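# Wedge the loose end board tight against the rail

## Task

Push a wedge into the empty slot at the rail's end, with the wedge's flat face toward the loose end board, until that board is snug against the rail. The wedge at the opposite end must stay in place, and both end boards must remain upright and flat on the table. The result only counts if it holds without the robot supporting it. At the end the robot must release everything and move away.

## Robot and tools

Robot: two arms, left_arm and right_arm, each with 7 revolute joints and a parallel gripper. All poses share one scene frame. Its origin sits on the table top midway between the arms, +x points out over the table, +z points up, and left_arm is the one on the +y side. The names left and right do not refer to sides of any camera image.

Tool execute_actions takes {"actions": [...]}, a list holding at most one item, plus an optional "pictures" boolean. An empty list commands nothing and just returns the current state. An action item is {"rows": [[...], ...], "steps": n}: 1 to 15 rows and up to 15 control steps of 1/30 s each (15 if steps is omitted). One row is used per step, and the final row repeats if there are fewer rows than steps. A wait item is {"steps": n} with n up to 300. It sends nothing and returns once n steps have passed since the previous result, and your reply time counts toward those steps. A refused call sends nothing to the robot.

Each row has 18 numbers, each in [-1, 1], and must cover both arms even if only one moves. The first 9 belong to left_arm and the next 9 to right_arm. Within each block, the first seven are joint offsets in the order waist, shoulder, upper arm roll, elbow, forearm roll, wrist pitch, wrist roll. Then comes the gripper position, then the gripper speed.

The joint numbers are offsets, not targets. Each is measured from that arm's joint angles in the latest result that printed them. Before any such result exists in the scene, and for later calls within the same reply, they are measured from where the arm is when the action starts. They are never measured from the previous row. Scale: 1.0 equals 0.9985 rad for waist, shoulder, upper arm roll and elbow, and 0.8765 rad for forearm roll, wrist pitch and wrist roll. An all-zero row does not hold still: it pulls the arm back to the reference angles.

Stated joint ranges (rad) are: waist ±69.115, shoulder ±2.250, upper arm roll ±69.115, elbow ±2.580, forearm roll ±69.115, wrist pitch ±2.100, wrist roll ±69.115. The true end can differ by up to 0.013 rad either way. A call is refused if it would push a joint outward more than 0.013 rad beyond its range. Otherwise, a request past the real end is clipped there, and a "joint sent to its limit" line may appear, possibly about an earlier action. If that line is missing, the joint is not necessarily free to go further.

The gripper position is absolute, not an offset. +1 is fully open (85 mm), 0 is about 41 mm, the pads touch near -0.8, and -1 closes until blocked. Speed sets how fast the gap changes: about 20 mm/s at -1, 85 at 0 and 150 at +1. Full-close force is roughly 190 to 235 N per pad and cannot be set. To grip, hold position at -1. For a gentler grip, open first, then close to a value slightly narrower than the object. To release, command a position wider than the object. Stopped fingers stay put until the position number changes by 0.01 or more, but they re-close toward the commanded value if the object slips, yields or is lost. To leave a gripper unchanged, resend its previous two numbers; a 0 there is a real command.

Gripper geometry: the fingers point along the gripper's +z axis and close along its y axis. end_effector_position is the point between the pads when closed. Fingertips extend about 19 mm past it when closed and 6 mm when fully open. They move about 13 mm outward while closing, so keep that clearance above surfaces.

Motion: joints are limited in speed and acceleration and finish together. Each step's target stays within 0.304 rad (first four joints) or 0.266 rad (last three) of the measured angle. If the targets would move the hand more than 70 mm, they are scaled back toward the measured angles. After big moves, an arm may still be short of its target when the result comes back. Between calls, arms continue toward the last row until they settle or a step is HELD. Reversing a motion makes the joints stop together.

Results: a state line per arm gives end_effector_position (m) and end_effector_quat_wxyz in the scene frame. The printed position can be off, especially at long reach. The Joint positions and Joint velocities lines (rad, rad/s) and joint torques are given per arm in column order. Torques carry offsets and noise. position_measured_pct is about 50 − 50×(gripper position). It reads 0 fully open. If it stops below about 90 short of the command, the gripper is holding or blocked; near 90, the pads have met. HELD marks steps where part of your row was not sent. "joint command not followed" means the clearance check altered joint targets; the rest of the row still ran. A TORQUE FAULT stops that arm for 10 s and drops the rest of the call. Load limits are 48.6 N m for the first four joints and 30.6 N m for the last three, with held weight included. MOTOR HOT appears from 60 °C. At 75 °C an OVER-TEMPERATURE FAULT lets the arm sag until it cools. Holding loads for long, even while you think, heats motors.

Tool zoom_image: {"camera": name, "region": [x0, y0, x1, y1]}. The region is in pixels of that camera's latest image with origin at top-left, at most 504×504. Cameras are cam_high, cam_low, cam_left_wrist and cam_right_wrist, each 504×504 and returned in that order. Calibration (K, distortion, T_world_to_cam) is provided, but treat it as approximate. Wrist camera poses follow the joint readings.

Tool finished_scene: {"scene": n}. This ends the current scene irreversibly and reports whether the goal was met. Release the wedge and move clear before calling it.

Avoid: knocking anything off the table, dropping or slamming parts, shoving hard enough to tip the end boards, and letting the arms collide or press on each other. Occasional external tugs on held parts or pushes on loose ones can happen, so check the scene before finishing.

Each tool is called after ">>>" in YAML: its name, and indented under it one key for each argument.

## Session

>>> execute_actions:
  actions: []

Scene clock: 0.00 s of 5900.00 s.
left_arm: end_effector_position=(+0.5940, +0.7454, +0.1038) position_measured_pct=0.0 end_effector_quat_wxyz=(+0.291, +0.194, +0.893, +0.284) | right_arm: end_effector_position=(-0.0069, -0.2524, +0.3741) position_measured_pct=0.0 end_effector_quat_wxyz=(+0.048, -0.601, +0.798, -0.004)
Joint positions: left_arm=[-0.739  0.782 -0.117  1.831 -0.515 -0.351  1.03 ] | right_arm=[-0.886 -0.674 -0.101  2.019 -0.022  1.708  1.853]
Joint velocities: left_arm=[ 0. -0.  0. -0.  0.  0. -0.] | right_arm=[ 0.001  0.    -0.001  0.    -0.    -0.     0.   ]
Joint torques (N m, as the joint torque sensors report them, + toward a larger angle): no reading

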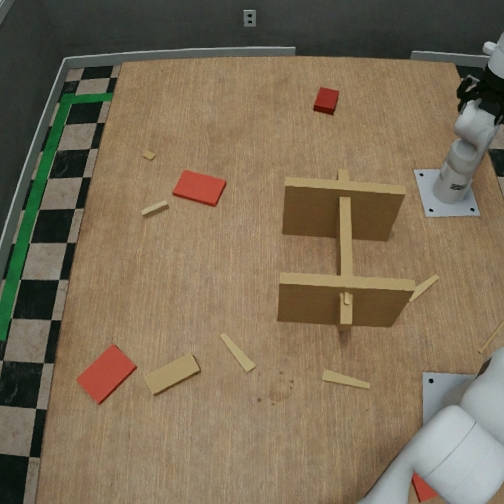

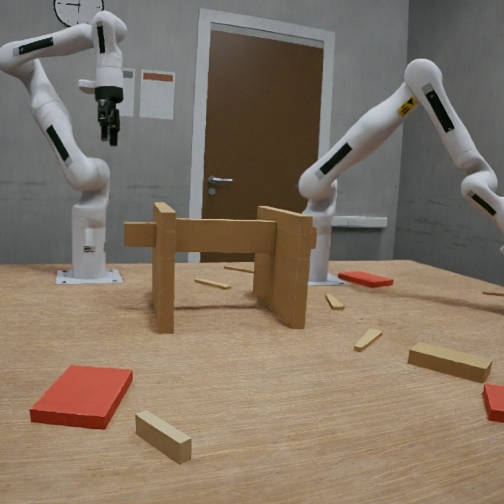

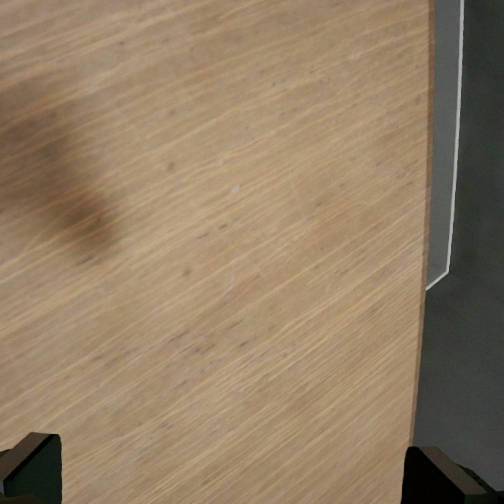

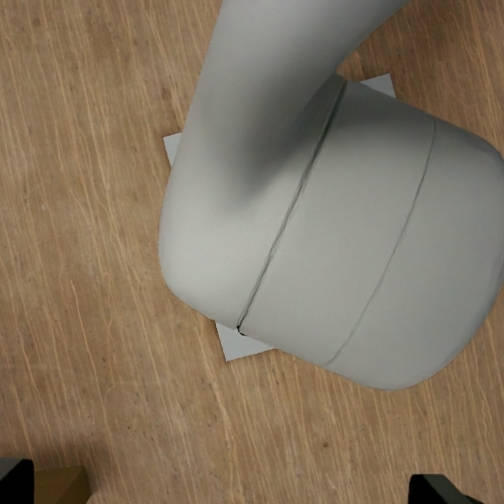

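>>> zoom_image:
  camera: "cam_high"
  region: [260, 150, 460, 350]

>>> zoom_image:
  camera: "cam_low"
  region: [100, 180, 340, 350]

>>> zoom_image:
  camera: "cam_high"
  region: [200, 260, 504, 420]

Region (260, 150, 460, 350) of cam_high's 504x504 image, scaled by 2.520, with more detail than that image has.

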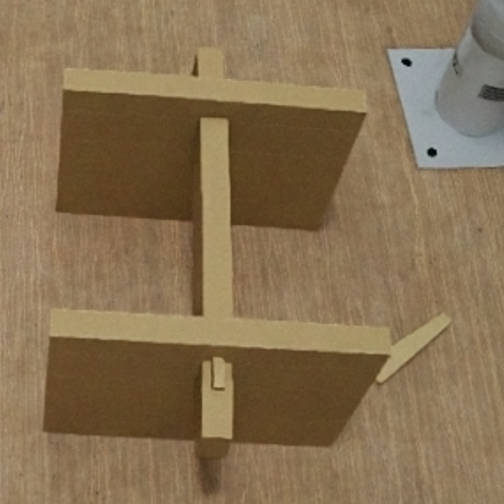

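Region (100, 180, 340, 350) of cam_low's 504x504 image, scaled by 2.100, with more detail than that image has; it fills the top 357 rows of this view, and the rest is white.

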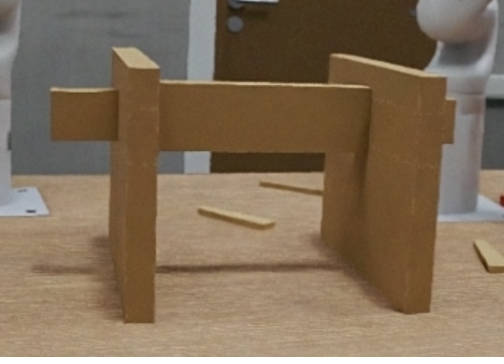

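Region (200, 260, 504, 420) of cam_high's 504x504 image, scaled by 1.658, with more detail than that image has; it fills the top 265 rows of this view, and the rest is white.

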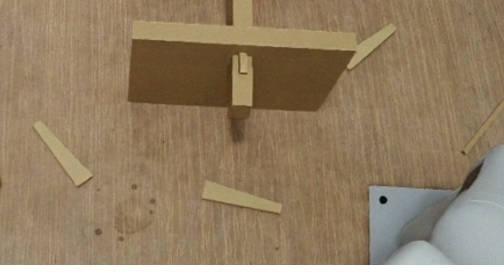

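>>> zoom_image:
  camera: "cam_high"
  region: [390, 260, 460, 330]

>>> zoom_image:
  camera: "cam_high"
  region: [310, 345, 380, 415]

>>> zoom_image:
  camera: "cam_high"
  region: [205, 320, 275, 390]

>>> zoom_image:
  camera: "cam_high"
  region: [315, 270, 385, 340]

Region (390, 260, 460, 330) of cam_high's 504x504 image, scaled by 7.200, with more detail than that image has.

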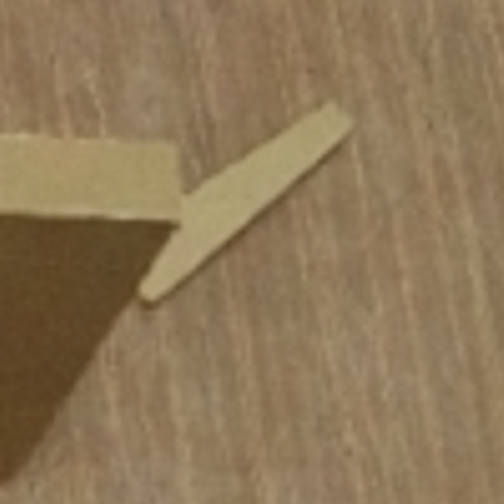

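Region (310, 345, 380, 415) of cam_high's 504x504 image, scaled by 7.200, with more detail than that image has.

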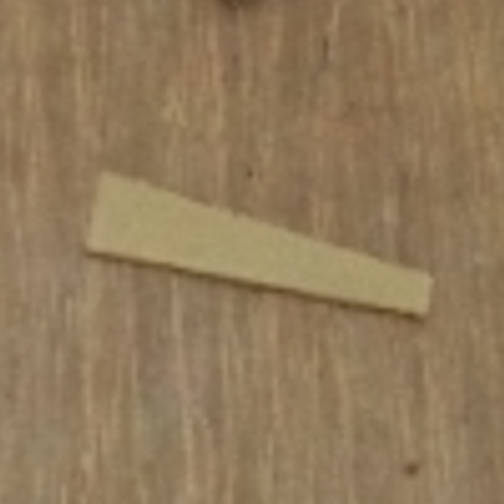

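Region (205, 320, 275, 390) of cam_high's 504x504 image, scaled by 7.200, with more detail than that image has.

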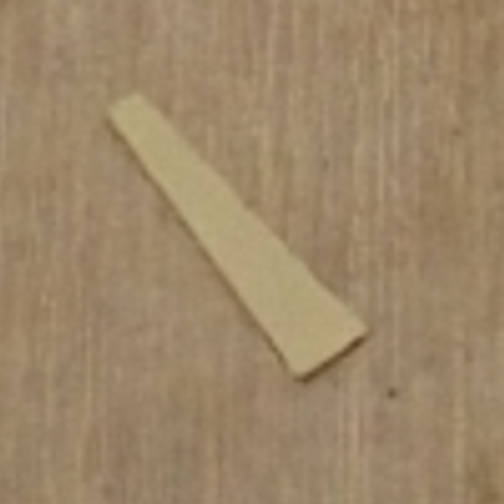

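Region (315, 270, 385, 340) of cam_high's 504x504 image, scaled by 7.200, with more detail than that image has.

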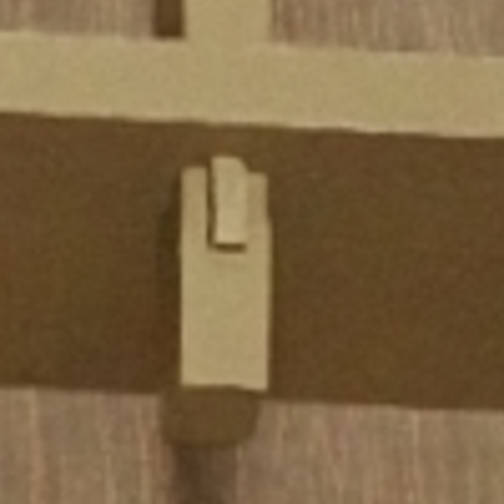

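>>> execute_actions:
  actions:
    - {"rows": [[0.5,-0.162,0.117,-0.281,0.588,0.97,0.617,1,0, 0.513,0.913,0.101,-0.519,0.025,-0.348,1.0,1,0]], "steps": 15}
  pictures: false

>>> execute_actions:
  actions:
    - {"steps": 30}
  pictures: false

Scene clock: 120.50 s of 5900.00 s.
left_arm: end_effector_position=(+0.7205, +0.6226, +0.1981) position_measured_pct=0.0 end_effector_quat_wxyz=(+0.384, +0.112, +0.889, +0.224) | right_arm: end_effector_position=(+0.1396, -0.1765, +0.4431) position_measured_pct=0.0 end_effector_quat_wxyz=(+0.137, -0.559, +0.818, +0.007)
Joint positions: left_arm=[-0.502  0.689 -0.052  1.669 -0.31  -0.145  1.234] | right_arm=[-0.6   -0.387 -0.036  1.739 -0.009  1.513  2.098]
Joint velocities: left_arm=[ 0.588 -0.156  0.117 -0.271  0.532  0.533  0.532] | right_arm=[ 0.619  0.733  0.101 -0.671  0.023 -0.31   0.637]
Joint torques (N m, as the joint torque sensors report them, + toward a larger angle): left_arm=[  0.13 -22.26   0.32  -8.53  -0.1   -1.39  -0.23] | right_arm=[-0.12 -0.62 -0.29 -8.71 -0.31 -0.5  -0.59]
Steps of this call (steps 1 to 90: nothing new was sent; then 117.00 s passed at rest; steps 91 to 105: all 15 steps of this action). Readings (joint positions | what the end effector reports):
91: left_arm=[-0.738 0.781 -0.118 1.830 -0.514 -0.349 1.030] | right_arm=[-0.884 -0.673 -0.101 2.018 -0.022 1.708 1.854] | left_arm position_measured_pct=0.0 | right_arm position_measured_pct=0.0
92: left_arm=[-0.732 0.779 -0.117 1.825 -0.509 -0.344 1.035] | right_arm=[-0.876 -0.666 -0.100 2.013 -0.022 1.704 1.858] | left_arm position_measured_pct=0.0 | right_arm position_measured_pct=0.0
94: left_arm=[-0.703 0.764 -0.110 1.802 -0.486 -0.320 1.057] | right_arm=[-0.845 -0.636 -0.091 1.986 -0.021 1.681 1.881] | left_arm position_measured_pct=0.0 | right_arm position_measured_pct=0.0
98: left_arm=[-0.633 0.732 -0.084 1.745 -0.426 -0.260 1.118] | right_arm=[-0.756 -0.547 -0.066 1.898 -0.015 1.606 1.958] | left_arm position_measured_pct=0.0 | right_arm position_measured_pct=0.0
105: the state above

Scene clock: 121.50 s of 5900.00 s.
left_arm: end_effector_position=(+0.6800, +0.4059, +0.1723) position_measured_pct=0.0 end_effector_quat_wxyz=(+0.233, -0.064, +0.970, +0.015) | right_arm: end_effector_position=(+0.3296, -0.1647, +0.3306) position_measured_pct=0.0 end_effector_quat_wxyz=(-0.001, +0.707, -0.708, +0.000)
Joint positions: left_arm=[-0.24   0.62  -0.001  1.55   0.001  0.5    1.57 ] | right_arm=[-0.374  0.236 -0.     1.501 -0.     1.403  2.73 ]
Joint velocities: left_arm=[ 0.    -0.     0.    -0.     0.     0.    -0.001] | right_arm=[ 0.004  0.012  0.    -0.001  0.     0.     0.   ]
Joint torques (N m, as the joint torque sensors report them, + toward a larger angle): left_arm=[ -0.15 -21.53   0.87  -9.32  -0.15  -0.73   0.12] | right_arm=[  0.16 -13.67  -0.54  -8.44  -0.35  -0.37  -0.4 ]
Steps of this call (steps 1 to 30: the robot went on to your last target). Readings (joint positions | what the end effector reports):
1: left_arm=[-0.482 0.684 -0.048 1.660 -0.292 -0.127 1.252] | right_arm=[-0.580 -0.362 -0.033 1.717 -0.008 1.503 2.120] | left_arm position_measured_pct=0.0 | right_arm position_measured_pct=0.0
2: left_arm=[-0.462 0.679 -0.045 1.651 -0.272 -0.107 1.272] | right_arm=[-0.560 -0.336 -0.030 1.696 -0.007 1.493 2.143] | left_arm position_measured_pct=0.0 | right_arm position_measured_pct=0.0
4: left_arm=[-0.423 0.669 -0.037 1.633 -0.228 -0.062 1.316] | right_arm=[-0.525 -0.281 -0.024 1.658 -0.006 1.475 2.191] | left_arm position_measured_pct=0.0 | right_arm position_measured_pct=0.0
8: left_arm=[-0.346 0.648 -0.021 1.597 -0.132 0.055 1.421] | right_arm=[-0.468 -0.161 -0.015 1.596 -0.004 1.447 2.296] | left_arm position_measured_pct=0.0 | right_arm position_measured_pct=0.0
30: the state above

>>> execute_actions:
  actions:
    - {"rows": [[0.331,0.13,0,-0.2,0,0.97,0,1,0, 0,0,0,0,0,0,0,1,0]], "steps": 15}
  pictures: false

>>> execute_actions:
  actions:
    - {"steps": 22}
  pictures: false

>>> execute_actions:
  actions:
    - {"rows": [[0,0.215,0,-0.109,0,0.323,0,0.3,0, 0,0,0,0,0,0,0,1,0]], "steps": 15}
  pictures: false

>>> execute_actions:
  actions:
    - {"steps": 12}

Scene clock: 129.07 s of 5900.00 s.
left_arm: end_effector_position=(+0.6319, +0.2398, +0.1311) position_measured_pct=0.0 end_effector_quat_wxyz=(+0.090, +0.067, +0.994, -0.007) | right_arm: end_effector_position=(+0.3296, -0.1647, +0.3306) position_measured_pct=0.0 end_effector_quat_wxyz=(-0.001, +0.707, -0.708, +0.000)
Joint positions: left_arm=[0.025 0.725 0.    1.388 0.001 0.848 1.57 ] | right_arm=[-0.374  0.236 -0.     1.501 -0.     1.403  2.73 ]
Joint velocities: left_arm=[ 0.412  0.154  0.017 -0.248  0.004  1.213  0.001] | right_arm=[ 0.001 -0.     0.001 -0.     0.    -0.     0.   ]
Joint torques (N m, as the joint torque sensors report them, + toward a larger angle): left_arm=[ -3.07 -23.43  -0.67  -8.34  -0.66   0.29   0.16] | right_arm=[  0.31 -13.34   0.04  -8.79  -0.24  -0.3   -0.34]
Steps of this call (steps 1 to 15: the robot went on to your last target; steps 16 to 90: nothing new was sent; then 4.07 s passed at rest; steps 91 to 105: all 15 steps of this action). Readings (joint positions | what the end effector reports):
91: left_arm=[-0.238 0.621 -0.001 1.549 0.001 0.501 1.570] | right_arm=[-0.374 0.237 -0.000 1.501 -0.000 1.403 2.730] | left_arm position_measured_pct=0.0 | right_arm position_measured_pct=0.0
92: left_arm=[-0.232 0.624 -0.003 1.545 0.000 0.505 1.570] | right_arm=[-0.374 0.237 -0.000 1.501 -0.000 1.403 2.730] | left_arm position_measured_pct=0.0 | right_arm position_measured_pct=0.0
94: left_arm=[-0.203 0.637 -0.004 1.527 -0.000 0.528 1.570] | right_arm=[-0.374 0.236 -0.001 1.501 -0.000 1.403 2.730] | left_arm position_measured_pct=0.0 | right_arm position_measured_pct=0.0
98: left_arm=[-0.113 0.672 -0.002 1.473 0.001 0.612 1.570] | right_arm=[-0.374 0.236 -0.000 1.501 -0.000 1.403 2.730] | left_arm position_measured_pct=0.0 | right_arm position_measured_pct=0.0
105: the state above

Scene clock: 129.80 s of 5900.00 s.
left_arm: end_effector_position=(+0.4861, +0.2299, +0.1372) position_measured_pct=0.0 end_effector_quat_wxyz=(-0.153, +0.099, +0.983, +0.015) | right_arm: end_effector_position=(+0.3296, -0.1647, +0.3306) position_measured_pct=0.0 end_effector_quat_wxyz=(-0.001, +0.707, -0.708, +0.000)
Joint positions: left_arm=[ 0.09   0.75  -0.001  1.35   0.001  1.35   1.57 ] | right_arm=[-0.374  0.236 -0.     1.501 -0.     1.403  2.73 ]
Joint velocities: left_arm=[ 0.     0.001 -0.    -0.     0.     0.     0.   ] | right_arm=[ 0.    -0.     0.    -0.002  0.     0.     0.   ]
Joint torques (N m, as the joint torque sensors report them, + toward a larger angle): left_arm=[ -0.25 -21.61   0.83  -7.27  -0.18   1.64   0.23] | right_arm=[ -0.32 -13.5   -0.53  -9.16  -0.22  -0.45  -0.54]
Steps of this call (steps 1 to 22: the robot went on to your last target). Readings (joint positions | what the end effector reports):
1: left_arm=[0.038 0.730 0.001 1.381 0.001 0.889 1.570] | right_arm=[-0.374 0.236 -0.000 1.501 -0.000 1.403 2.730] | left_arm position_measured_pct=0.0 | right_arm position_measured_pct=0.0
2: left_arm=[0.048 0.734 0.001 1.375 0.001 0.929 1.570] | right_arm=[-0.374 0.236 -0.000 1.501 -0.000 1.403 2.730] | left_arm position_measured_pct=0.0 | right_arm position_measured_pct=0.0
4: left_arm=[0.064 0.740 0.000 1.365 0.001 1.010 1.570] | right_arm=[-0.374 0.236 -0.000 1.501 -0.000 1.403 2.730] | left_arm position_measured_pct=0.0 | right_arm position_measured_pct=0.0
8: left_arm=[0.081 0.746 -0.000 1.356 0.001 1.173 1.570] | right_arm=[-0.374 0.236 -0.000 1.501 -0.000 1.403 2.730] | left_arm position_measured_pct=0.0 | right_arm position_measured_pct=0.0
22: the state above

Scene clock: 130.30 s of 5900.00 s.
left_arm: end_effector_position=(+0.4231, +0.2427, +0.1010) position_measured_pct=33.7 end_effector_quat_wxyz=(-0.338, +0.094, +0.936, +0.034) | right_arm: end_effector_position=(+0.3296, -0.1647, +0.3306) position_measured_pct=0.0 end_effector_quat_wxyz=(-0.001, +0.707, -0.708, +0.000)
Joint positions: left_arm=[ 0.09   0.96  -0.001  1.243  0.001  1.633  1.57 ] | right_arm=[-0.374  0.236 -0.     1.501 -0.     1.403  2.73 ]
Joint velocities: left_arm=[ 0.     0.037  0.001 -0.021 -0.     0.01  -0.   ] | right_arm=[ 0.    -0.     0.001 -0.001  0.    -0.    -0.   ]
Joint torques (N m, as the joint torque sensors report them, + toward a larger angle): left_arm=[ -0.34 -22.86   1.09  -5.8   -0.2    2.26   0.15] | right_arm=[  0.02 -13.83   0.27  -8.76  -0.45  -0.18  -0.36]
Steps of this call (steps 1 to 15: all 15 steps of this action). Readings (joint positions | what the end effector reports):
1: left_arm=[0.090 0.752 -0.001 1.350 0.001 1.351 1.570] | right_arm=[-0.374 0.236 -0.000 1.501 -0.000 1.403 2.730] | left_arm position_measured_pct=0.0 | right_arm position_measured_pct=0.0
2: left_arm=[0.091 0.758 -0.001 1.346 0.001 1.358 1.570] | right_arm=[-0.374 0.236 -0.000 1.501 -0.000 1.403 2.730] | left_arm position_measured_pct=0.8 | right_arm position_measured_pct=0.0
4: left_arm=[0.091 0.788 -0.001 1.331 0.001 1.391 1.570] | right_arm=[-0.374 0.236 -0.000 1.501 -0.000 1.403 2.730] | left_arm position_measured_pct=4.8 | right_arm position_measured_pct=0.0
8: left_arm=[0.090 0.895 -0.001 1.278 0.001 1.531 1.570] | right_arm=[-0.374 0.236 -0.000 1.501 -0.000 1.403 2.730] | left_arm position_measured_pct=16.3 | right_arm position_measured_pct=0.0
15: the state above

Scene clock: 130.70 s of 5900.00 s.
left_arm: end_effector_position=(+0.4227, +0.2427, +0.0993) position_measured_pct=34.9 end_effector_quat_wxyz=(-0.340, +0.094, +0.935, +0.034) | right_arm: end_effector_position=(+0.3296, -0.1647, +0.3306) position_measured_pct=0.0 end_effector_quat_wxyz=(-0.001, +0.707, -0.708, +0.000)
Joint positions: left_arm=[ 0.09   0.965 -0.001  1.242  0.001  1.633  1.57 ] | right_arm=[-0.374  0.236 -0.     1.501 -0.     1.403  2.73 ]
Joint velocities: left_arm=[-0.     0.    -0.    -0.     0.     0.    -0.003] | right_arm=[ 0.001  0.     0.001 -0.    -0.001 -0.001 -0.   ]
Joint torques (N m, as the joint torque sensors report them, + toward a larger angle): left_arm=[ -0.31 -23.17   0.86  -5.63  -0.17   2.48   0.14] | right_arm=[  0.26 -13.6   -0.02  -9.19  -0.49  -0.24  -0.65]
Steps of this call (steps 1 to 12: the robot went on to your last target). Readings (joint positions | what the end effector reports):
1: left_arm=[0.090 0.961 -0.001 1.242 0.001 1.633 1.570] | right_arm=[-0.374 0.236 -0.000 1.501 -0.000 1.403 2.730] | left_arm position_measured_pct=34.5 | right_arm position_measured_pct=0.0
2: left_arm=[0.090 0.962 -0.001 1.242 0.001 1.633 1.570] | right_arm=[-0.374 0.236 -0.000 1.501 -0.000 1.403 2.730] | left_arm position_measured_pct=34.5 | right_arm position_measured_pct=0.0
4: left_arm=[0.090 0.963 -0.001 1.242 0.001 1.633 1.570] | right_arm=[-0.374 0.236 -0.000 1.501 -0.000 1.403 2.730] | left_arm position_measured_pct=34.9 | right_arm position_measured_pct=0.0
8: left_arm=[0.090 0.965 -0.001 1.242 0.001 1.633 1.570] | right_arm=[-0.374 0.236 -0.000 1.501 -0.000 1.403 2.730] | left_arm position_measured_pct=34.9 | right_arm position_measured_pct=0.0
12: the state above
camera_calibration (this result's frames):
cam_left_wrist: T_world_to_cam=[[0.195225, 0.978913, 0.0601431, -0.333371], [0.755985, -0.111133, -0.645086, -0.174189], [-0.624799, 0.171404, -0.761739, 0.44174], [0, 0, 0, 1]] pos_world=[0.472765, 0.231267, 0.244174]
cam_right_wrist: T_world_to_cam=[[-0.998497, -0.0528763, 0.0144425, 0.313912], [-0.052726, 0.998553, 0.0106001, 0.234618], [-0.0149821, 0.00982268, -0.99984, 0.4795], [0, 0, 0, 1]] pos_world=[0.332995, -0.22239, 0.472402]

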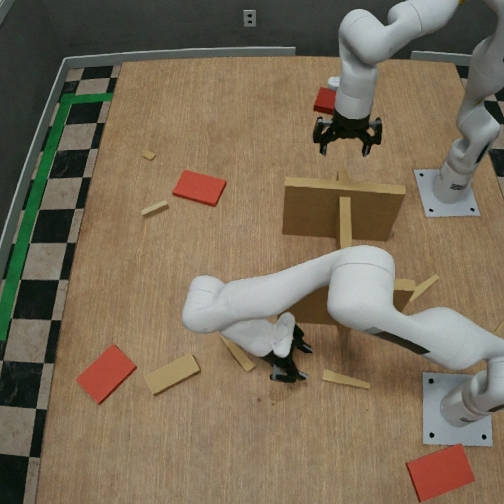

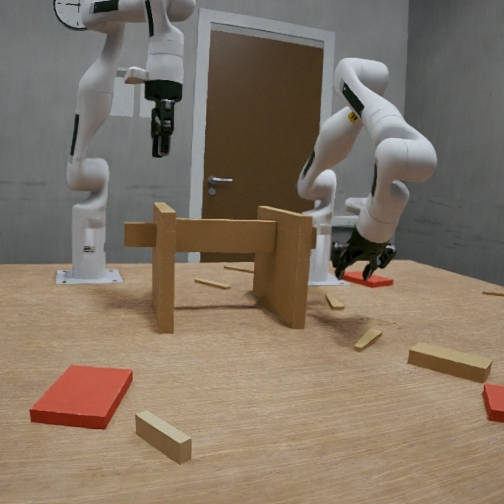

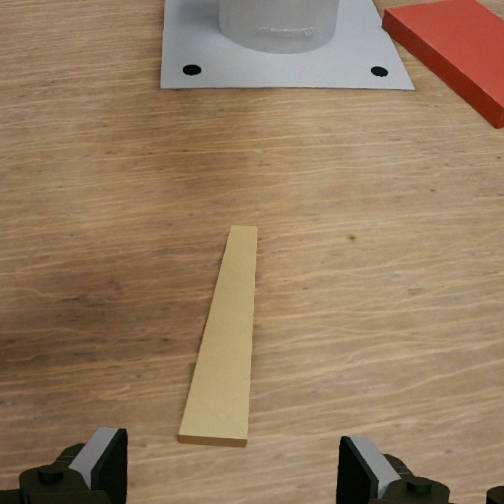

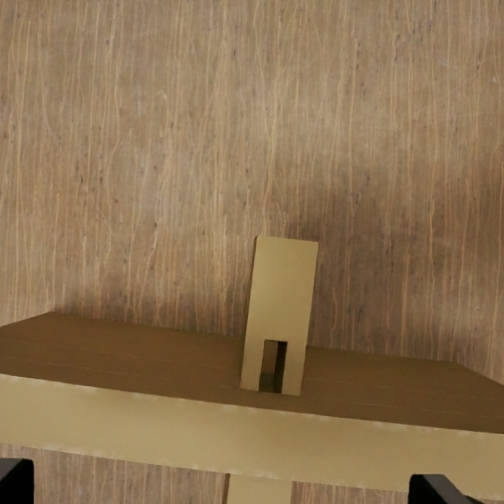

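>>> zoom_image:
  camera: "cam_left_wrist"
  region: [100, 210, 380, 490]

>>> zoom_image:
  camera: "cam_right_wrist"
  region: [190, 220, 370, 420]

Region (100, 210, 380, 490) of cam_left_wrist's 504x504 image, scaled by 1.800.

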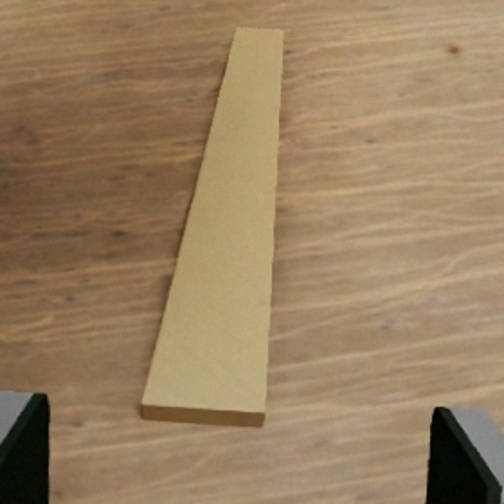

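Region (190, 220, 370, 420) of cam_right_wrist's 504x504 image, scaled by 2.520; it fills the left 454 columns of this view, and the rest is white.

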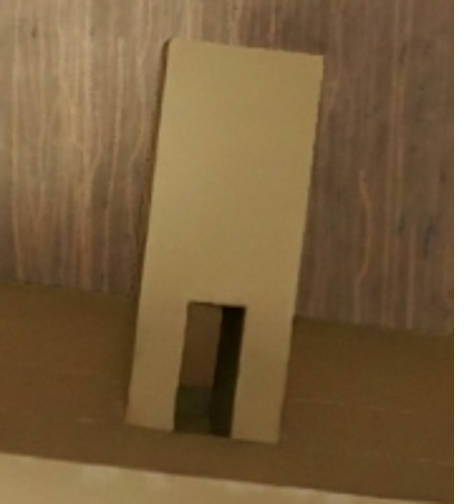

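>>> execute_actions:
  actions:
    - {"rows": [[0.0239,0.0049,0.001,0.2749,-0.0105,-0.319,-0.008,0.1,0, 0,0,0,0,0,0,0,1,0]], "steps": 15}
  pictures: false

>>> execute_actions:
  actions:
    - {"steps": 10}

Scene clock: 211.87 s of 5900.00 s.
left_arm: end_effector_position=(+0.3625, +0.2492, +0.0349) position_measured_pct=45.2 end_effector_quat_wxyz=(-0.340, +0.111, +0.933, +0.040) | right_arm: end_effector_position=(+0.3296, -0.1647, +0.3306) position_measured_pct=0.0 end_effector_quat_wxyz=(-0.001, +0.707, -0.708, +0.000)
Joint positions: left_arm=[ 0.114  0.971  0.001  1.514 -0.008  1.355  1.563] | right_arm=[-0.374  0.236 -0.     1.501 -0.     1.403  2.73 ]
Joint velocities: left_arm=[ 0.003 -0.004 -0.002  0.037 -0.002 -0.04   0.   ] | right_arm=[ 0.     0.     0.     0.001 -0.    -0.     0.   ]
Joint torques (N m, as the joint torque sensors report them, + toward a larger angle): left_arm=[ -0.59 -22.22   0.84  -4.87  -0.26   2.62   0.  ] | right_arm=[  0.36 -13.45  -0.45  -8.78  -0.1   -0.17  -0.46]
Steps of this call (steps 1 to 15: the robot went on to your last target; steps 16 to 90: nothing new was sent; then 77.67 s passed at rest; steps 91 to 105: all 15 steps of this action). Readings (joint positions | what the end effector reports):
91: left_arm=[0.091 0.965 -0.001 1.243 0.001 1.632 1.570] | right_arm=[-0.374 0.236 -0.000 1.501 -0.000 1.403 2.730] | left_arm position_measured_pct=34.9 | right_arm position_measured_pct=0.0
92: left_arm=[0.091 0.964 -0.001 1.248 0.001 1.627 1.570] | right_arm=[-0.374 0.236 -0.000 1.501 -0.000 1.403 2.730] | left_arm position_measured_pct=35.3 | right_arm position_measured_pct=0.0
94: left_arm=[0.094 0.964 -0.001 1.275 -0.000 1.601 1.570] | right_arm=[-0.374 0.236 -0.000 1.501 -0.000 1.403 2.730] | left_arm position_measured_pct=39.7 | right_arm position_measured_pct=0.0
98: left_arm=[0.104 0.966 -0.000 1.393 -0.004 1.483 1.566] | right_arm=[-0.374 0.236 -0.000 1.501 -0.000 1.403 2.730] | left_arm position_measured_pct=44.8 | right_arm position_measured_pct=0.0
105: the state above

Scene clock: 212.20 s of 5900.00 s.
left_arm: end_effector_position=(+0.3621, +0.2493, +0.0350) position_measured_pct=45.2 end_effector_quat_wxyz=(-0.339, +0.111, +0.933, +0.040) | right_arm: end_effector_position=(+0.3296, -0.1647, +0.3306) position_measured_pct=0.0 end_effector_quat_wxyz=(-0.001, +0.707, -0.708, +0.000)
Joint positions: left_arm=[ 0.114  0.97   0.     1.516 -0.008  1.353  1.563] | right_arm=[-0.374  0.236 -0.     1.501 -0.     1.403  2.73 ]
Joint velocities: left_arm=[ 0.001 -0.001 -0.    -0.     0.    -0.    -0.002] | right_arm=[-0.    -0.     0.    -0.     0.     0.001 -0.   ]
Joint torques (N m, as the joint torque sensors report them, + toward a larger angle): left_arm=[ -0.3  -21.3    0.77  -3.84  -0.14   2.54   0.11] | right_arm=[  0.12 -13.75  -0.75  -8.48  -0.26  -0.28  -0.56]
Steps of this call (steps 1 to 10: the robot went on to your last target). Readings (joint positions | what the end effector reports):
1: left_arm=[0.114 0.971 0.000 1.515 -0.008 1.354 1.563] | right_arm=[-0.374 0.236 -0.000 1.501 -0.000 1.403 2.730] | left_arm position_measured_pct=45.2 | right_arm position_measured_pct=0.0
2: left_arm=[0.114 0.971 0.000 1.515 -0.008 1.354 1.563] | right_arm=[-0.374 0.236 -0.000 1.501 -0.000 1.403 2.730] | left_arm position_measured_pct=45.2 | right_arm position_measured_pct=0.0
4: left_arm=[0.114 0.970 0.000 1.516 -0.008 1.353 1.563] | right_arm=[-0.374 0.236 -0.000 1.501 -0.000 1.403 2.730] | left_arm position_measured_pct=45.2 | right_arm position_measured_pct=0.0
8: left_arm=[0.114 0.970 0.000 1.516 -0.008 1.353 1.563] | right_arm=[-0.374 0.236 -0.000 1.501 -0.000 1.403 2.730] | left_arm position_measured_pct=45.2 | right_arm position_measured_pct=0.0
10: the state above
camera_calibration (this result's frames):
cam_left_wrist: T_world_to_cam=[[0.231208, 0.971017, 0.06058, -0.335139], [0.751515, -0.138704, -0.64497, -0.160624], [-0.617874, 0.194649, -0.761803, 0.345489], [0, 0, 0, 1]] pos_world=[0.411667, 0.235897, 0.1799]
cam_right_wrist: T_world_to_cam=[[-0.998497, -0.0528763, 0.0144426, 0.313913], [-0.0527259, 0.998553, 0.0105999, 0.234618], [-0.0149821, 0.0098225, -0.99984, 0.479499], [0, 0, 0, 1]] pos_world=[0.332995, -0.222389, 0.472401]

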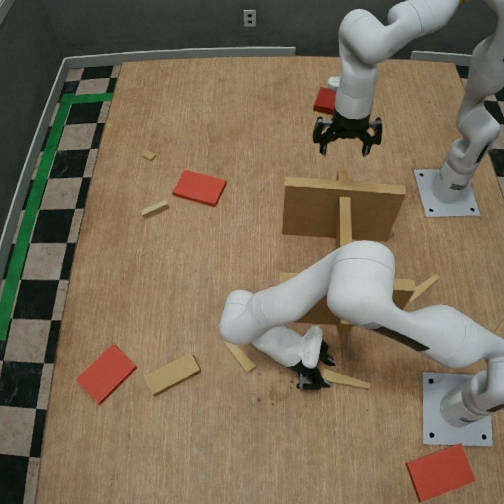

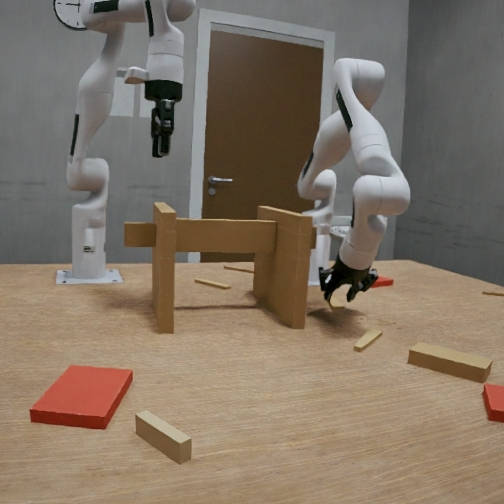

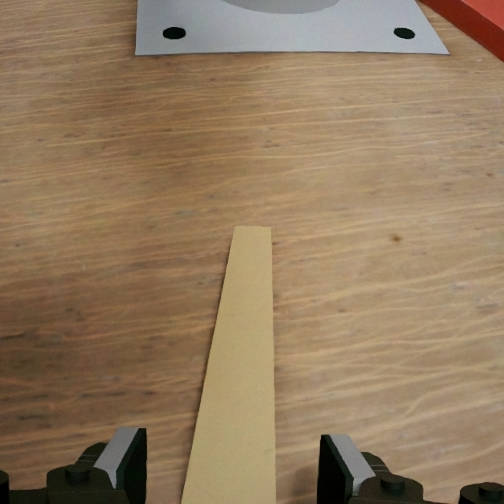

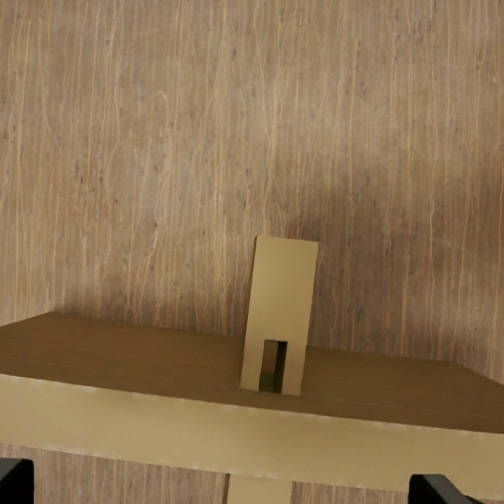

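>>> zoom_image:
  camera: "cam_low"
  region: [300, 250, 400, 330]

>>> zoom_image:
  camera: "cam_high"
  region: [280, 330, 380, 410]

Region (300, 250, 400, 330) of cam_low's 504x504 image, scaled by 5.040, with more detail than that image has; it fills the top 403 rows of this view, and the rest is white.

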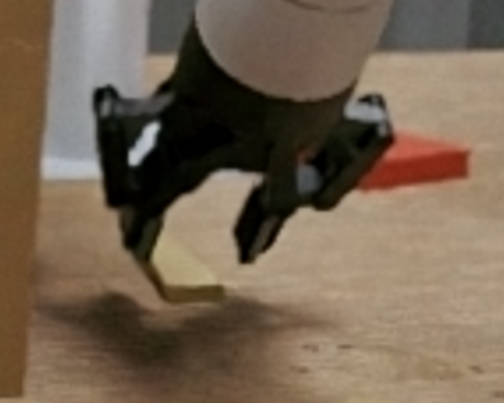

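Region (280, 330, 380, 410) of cam_high's 504x504 image, scaled by 5.040, with more detail than that image has; it fills the top 403 rows of this view, and the rest is white.

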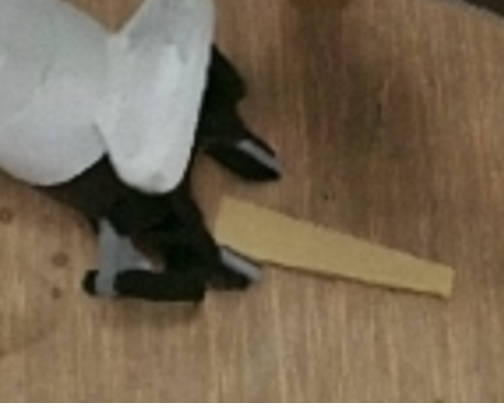

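>>> execute_actions:
  actions:
    - {"rows": [[0,0.0102,0,0.0236,0,-0.0385,0,0.1,0, 0,0,0,0,0,0,0,1,0]], "steps": 15}

>>> zoom_image:
  camera: "cam_low"
  region: [315, 275, 375, 320]

>>> zoom_image:
  camera: "cam_high"
  region: [300, 345, 380, 405]

Scene clock: 234.27 s of 5900.00 s.
left_arm: end_effector_position=(+0.3562, +0.2506, +0.0252) position_measured_pct=45.2 end_effector_quat_wxyz=(-0.339, +0.111, +0.933, +0.040) | right_arm: end_effector_position=(+0.3296, -0.1647, +0.3306) position_measured_pct=0.0 end_effector_quat_wxyz=(-0.001, +0.707, -0.708, +0.000)
Joint positions: left_arm=[ 0.114  0.98   0.     1.54  -0.008  1.32   1.563] | right_arm=[-0.374  0.236 -0.     1.501 -0.     1.403  2.73 ]
Joint velocities: left_arm=[-0.     0.     0.    -0.     0.    -0.    -0.001] | right_arm=[ 0.001  0.     0.    -0.001 -0.001 -0.001 -0.   ]
Joint torques (N m, as the joint torque sensors report them, + toward a larger angle): left_arm=[ -0.36 -21.15   0.84  -3.69  -0.15   2.53   0.13] | right_arm=[  0.36 -13.51   0.2   -8.72  -0.29   0.1   -0.32]
Steps of this call (steps 1 to 15: the robot went on to your last target; steps 16 to 90: nothing new was sent; then 18.57 s passed at rest; steps 91 to 105: all 15 steps of this action). Readings (joint positions | what the end effector reports):
91: left_arm=[0.114 0.970 0.000 1.517 -0.008 1.352 1.563] | right_arm=[-0.374 0.236 -0.000 1.501 -0.000 1.403 2.730] | left_arm position_measured_pct=45.2 | right_arm position_measured_pct=0.0
92: left_arm=[0.114 0.972 0.000 1.522 -0.008 1.345 1.563] | right_arm=[-0.374 0.236 -0.000 1.501 -0.000 1.403 2.730] | left_arm position_measured_pct=45.2 | right_arm position_measured_pct=0.0
94: left_arm=[0.114 0.978 0.000 1.534 -0.008 1.328 1.563] | right_arm=[-0.374 0.236 -0.000 1.501 -0.000 1.403 2.730] | left_arm position_measured_pct=45.2 | right_arm position_measured_pct=0.0
98: left_arm=[0.114 0.980 0.000 1.539 -0.008 1.320 1.563] | right_arm=[-0.374 0.236 -0.000 1.501 -0.000 1.403 2.730] | left_arm position_measured_pct=45.2 | right_arm position_measured_pct=0.0
105: the state above
camera_calibration (this result's frames):
cam_left_wrist: T_world_to_cam=[[0.231372, 0.970992, 0.0603512, -0.334506], [0.751476, -0.138978, -0.644957, -0.162244], [-0.61786, 0.194577, -0.761832, 0.334052], [0, 0, 0, 1]] pos_world=[0.405715, 0.237256, 0.170039]
cam_right_wrist: T_world_to_cam=[[-0.998497, -0.0528763, 0.0144426, 0.313914], [-0.052726, 0.998553, 0.0105997, 0.234617], [-0.0149822, 0.00982225, -0.99984, 0.479498], [0, 0, 0, 1]] pos_world=[0.332996, -0.222389, 0.472401]

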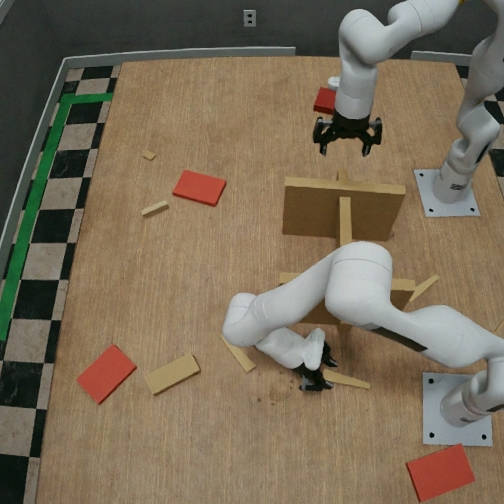

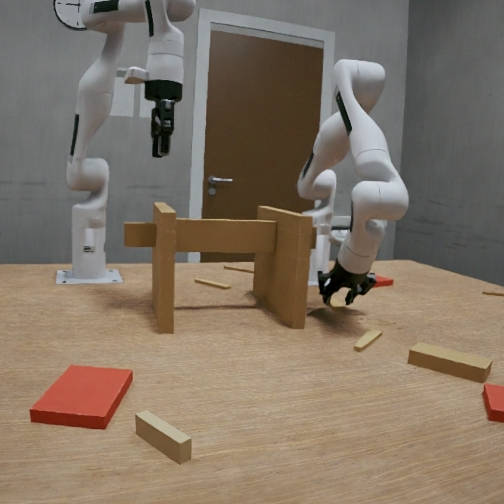

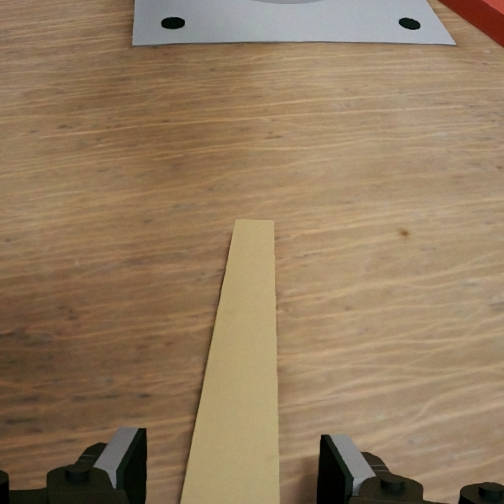

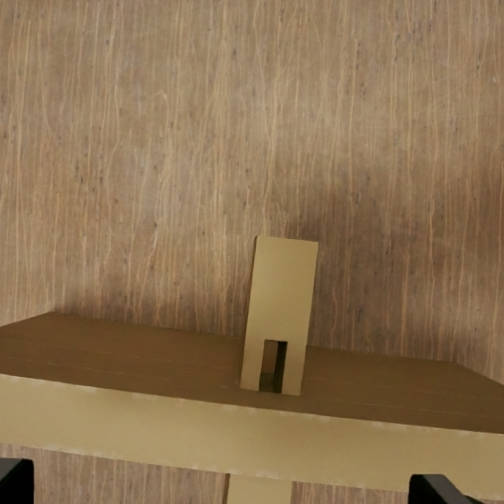

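Region (315, 275, 375, 320) of cam_low's 504x504 image, scaled by 8.400, with more detail than that image has; it fills the top 378 rows of this view, and the rest is white.

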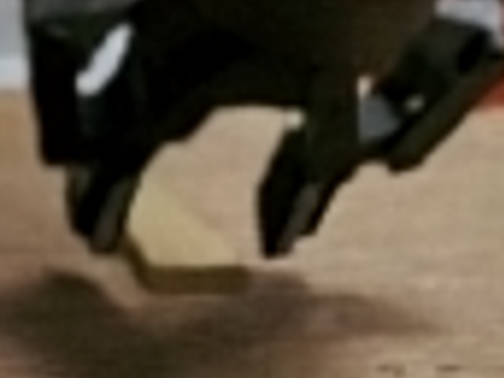

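Region (300, 345, 380, 405) of cam_high's 504x504 image, scaled by 6.300, with more detail than that image has; it fills the top 378 rows of this view, and the rest is white.

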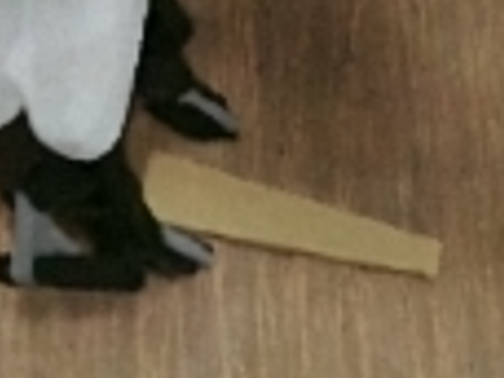

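>>> execute_actions:
  actions:
    - {"rows": [[0,0.0077,0,-0.0006,0,-0.0081,0,-0.12,0, 0,0,0,0,0,0,0,1,0]], "steps": 15}

>>> zoom_image:
  camera: "cam_low"
  region: [315, 275, 375, 320]

Scene clock: 244.67 s of 5900.00 s.
left_arm: end_effector_position=(+0.3561, +0.2506, +0.0212) position_measured_pct=56.0 end_effector_quat_wxyz=(-0.339, +0.111, +0.933, +0.040) | right_arm: end_effector_position=(+0.3296, -0.1647, +0.3306) position_measured_pct=0.0 end_effector_quat_wxyz=(-0.001, +0.707, -0.708, +0.000)
Joint positions: left_arm=[ 0.114  0.988  0.     1.539 -0.008  1.313  1.563] | right_arm=[-0.374  0.236 -0.     1.501 -0.     1.403  2.73 ]
Joint velocities: left_arm=[-0.001  0.001 -0.     0.001 -0.    -0.    -0.001] | right_arm=[-0.     0.     0.     0.     0.     0.002  0.   ]
Joint torques (N m, as the joint torque sensors report them, + toward a larger angle): left_arm=[ -0.37 -21.11   0.79  -3.72  -0.11   2.51   0.11] | right_arm=[  0.13 -13.72   0.05  -8.78  -0.26  -0.2   -0.4 ]
Steps of this call (steps 1 to 15: the robot went on to your last target; steps 16 to 90: nothing new was sent; then 6.90 s passed at rest; steps 91 to 105: all 15 steps of this action). Readings (joint positions | what the end effector reports):
91: left_arm=[0.114 0.981 0.000 1.539 -0.008 1.319 1.563] | right_arm=[-0.374 0.236 -0.000 1.501 -0.000 1.403 2.730] | left_arm position_measured_pct=45.2 | right_arm position_measured_pct=0.0
92: left_arm=[0.114 0.984 0.000 1.539 -0.008 1.317 1.563] | right_arm=[-0.374 0.236 -0.000 1.501 -0.000 1.403 2.730] | left_arm position_measured_pct=45.6 | right_arm position_measured_pct=0.0
94: left_arm=[0.114 0.986 0.000 1.539 -0.008 1.314 1.563] | right_arm=[-0.374 0.236 -0.000 1.501 -0.000 1.403 2.730] | left_arm position_measured_pct=50.0 | right_arm position_measured_pct=0.0
98: left_arm=[0.114 0.987 0.000 1.539 -0.008 1.313 1.563] | right_arm=[-0.374 0.236 -0.000 1.501 -0.000 1.403 2.730] | left_arm position_measured_pct=55.6 | right_arm position_measured_pct=0.0
105: the state above
camera_calibration (this result's frames):
cam_left_wrist: T_world_to_cam=[[0.231401, 0.970988, 0.0603016, -0.334269], [0.751493, -0.13904, -0.644923, -0.16479], [-0.617828, 0.194552, -0.761865, 0.331011], [0, 0, 0, 1]] pos_world=[0.405697, 0.23726, 0.166066]
cam_right_wrist: T_world_to_cam=[[-0.998497, -0.052876, 0.0144425, 0.313915], [-0.0527257, 0.998553, 0.0105993, 0.234617], [-0.0149821, 0.00982189, -0.99984, 0.479498], [0, 0, 0, 1]] pos_world=[0.332997, -0.222389, 0.4724]

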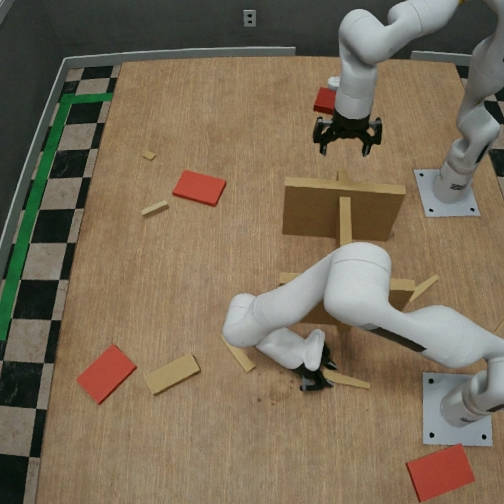

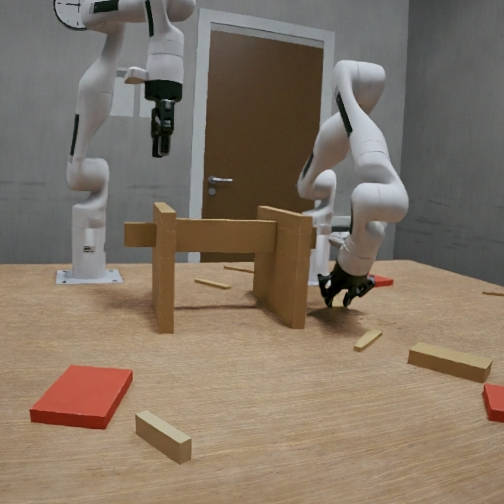

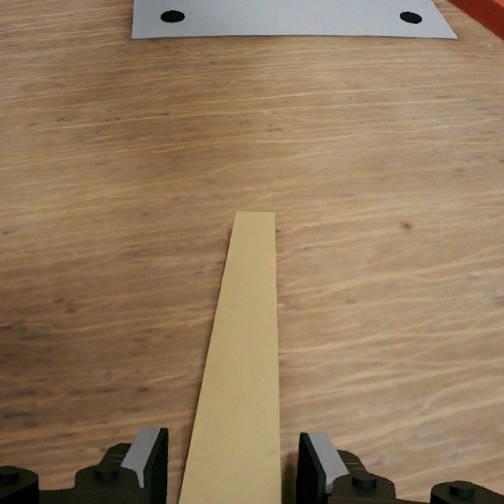

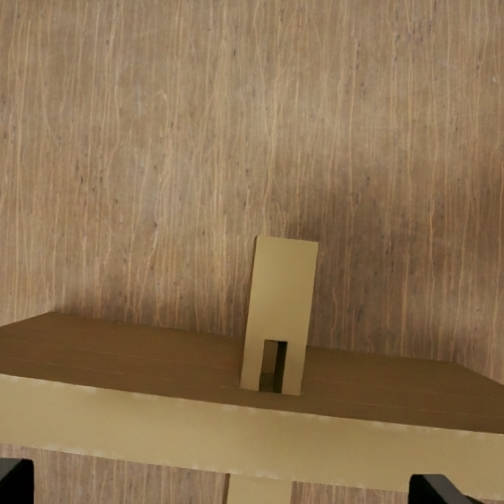

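Region (315, 275, 375, 320) of cam_low's 504x504 image, scaled by 8.400, with more detail than that image has; it fills the top 378 rows of this view, and the rest is white.

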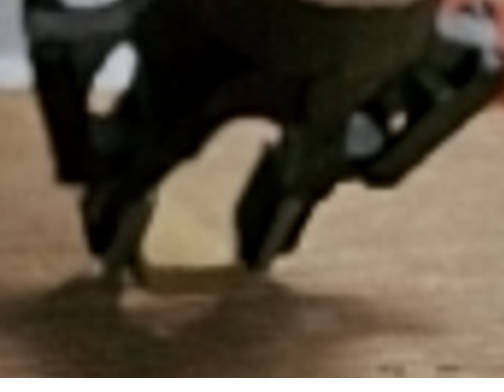

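>>> execute_actions:
  actions:
    - {"rows": [[0,0.0039,0,-0.0003,0,-0.004,0,-0.12,0, 0,0,0,0,0,0,0,1,0]], "steps": 12}
  pictures: false

Scene clock: 250.50 s of 5900.00 s.
left_arm: end_effector_position=(+0.3561, +0.2506, +0.0192) position_measured_pct=56.0 end_effector_quat_wxyz=(-0.339, +0.111, +0.933, +0.040) | right_arm: end_effector_position=(+0.3296, -0.1647, +0.3306) position_measured_pct=0.0 end_effector_quat_wxyz=(-0.001, +0.707, -0.708, +0.000)
Joint positions: left_arm=[ 0.114  0.991  0.     1.539 -0.008  1.309  1.563] | right_arm=[-0.374  0.236 -0.     1.501 -0.     1.403  2.73 ]
Joint velocities: left_arm=[ 0.    -0.    -0.     0.001 -0.     0.    -0.001] | right_arm=[ 0.001  0.    -0.    -0.    -0.    -0.001 -0.   ]
Joint torques (N m, as the joint torque sensors report them, + toward a larger angle): left_arm=[ -0.31 -21.23   0.9   -3.58  -0.24   2.55   0.14] | right_arm=[  0.28 -12.93  -0.29  -8.41  -0.24  -0.23  -0.31]
Steps of this call (steps 1 to 15: the robot went on to your last target; steps 16 to 90: nothing new was sent; then 2.43 s passed at rest; steps 91 to 102: all 12 steps of this action). Readings (joint positions | what the end effector reports):
91: left_arm=[0.114 0.988 0.000 1.539 -0.008 1.312 1.563] | right_arm=[-0.374 0.236 -0.000 1.501 -0.000 1.403 2.730] | left_arm position_measured_pct=56.0 | right_arm position_measured_pct=0.0
92: left_arm=[0.114 0.990 0.000 1.539 -0.008 1.311 1.563] | right_arm=[-0.374 0.236 -0.000 1.501 -0.000 1.403 2.730] | left_arm position_measured_pct=56.0 | right_arm position_measured_pct=0.0
94: left_arm=[0.114 0.991 0.000 1.539 -0.008 1.310 1.563] | right_arm=[-0.374 0.236 -0.000 1.501 -0.000 1.403 2.730] | left_arm position_measured_pct=56.0 | right_arm position_measured_pct=0.0
98: left_arm=[0.114 0.991 0.000 1.539 -0.008 1.309 1.563] | right_arm=[-0.374 0.236 -0.000 1.501 -0.000 1.403 2.730] | left_arm position_measured_pct=56.0 | right_arm position_measured_pct=0.0
102: the state above

Still no contact; go 1 mm further to find the table.

>>> execute_actions:
  actions:
    - {"rows": [[0,0.002,0,-0.0002,0,-0.002,0,-0.12,0, 0,0,0,0,0,0,0,1,0]], "steps": 10}
  pictures: false

Scene clock: 253.73 s of 5900.00 s.
left_arm: end_effector_position=(+0.3561, +0.2506, +0.0191) position_measured_pct=56.0 end_effector_quat_wxyz=(-0.339, +0.111, +0.933, +0.040) | right_arm: end_effector_position=(+0.3296, -0.1647, +0.3306) position_measured_pct=0.0 end_effector_quat_wxyz=(-0.001, +0.707, -0.708, +0.000)
Joint positions: left_arm=[ 0.114  0.992  0.     1.539 -0.008  1.309  1.563] | right_arm=[-0.374  0.236 -0.     1.501 -0.     1.403  2.73 ]
Joint velocities: left_arm=[-0.     0.001 -0.    -0.     0.    -0.    -0.   ] | right_arm=[-0.001  0.     0.    -0.001  0.     0.    -0.   ]
Joint torques (N m, as the joint torque sensors report them, + toward a larger angle): left_arm=[ -0.13 -19.88   0.87  -3.74  -0.12   1.73   0.08] | right_arm=[  0.49 -13.6   -0.4   -8.67  -0.3   -0.46  -0.45]
Steps of this call (steps 1 to 15: the robot went on to your last target; steps 16 to 87: nothing new was sent; steps 88 to 97: all 10 steps of this action). Readings (joint positions | what the end effector reports):
88: left_arm=[0.114 0.992 0.000 1.539 -0.008 1.309 1.563] | right_arm=[-0.374 0.236 -0.000 1.501 -0.000 1.403 2.730] | left_arm position_measured_pct=56.0 | right_arm position_measured_pct=0.0
89: left_arm=[0.114 0.992 0.000 1.538 -0.008 1.309 1.563] | right_arm=[-0.374 0.236 -0.000 1.501 -0.000 1.403 2.730] | left_arm position_measured_pct=56.0 | right_arm position_measured_pct=0.0
91: left_arm=[0.114 0.992 0.000 1.538 -0.008 1.309 1.563] | right_arm=[-0.374 0.236 -0.000 1.501 -0.000 1.403 2.730] | left_arm position_measured_pct=56.0 | right_arm position_measured_pct=0.0
95: left_arm=[0.114 0.992 0.000 1.539 -0.008 1.309 1.563] | right_arm=[-0.374 0.236 -0.000 1.501 -0.000 1.403 2.730] | left_arm position_measured_pct=56.0 | right_arm position_measured_pct=0.0
97: the state above


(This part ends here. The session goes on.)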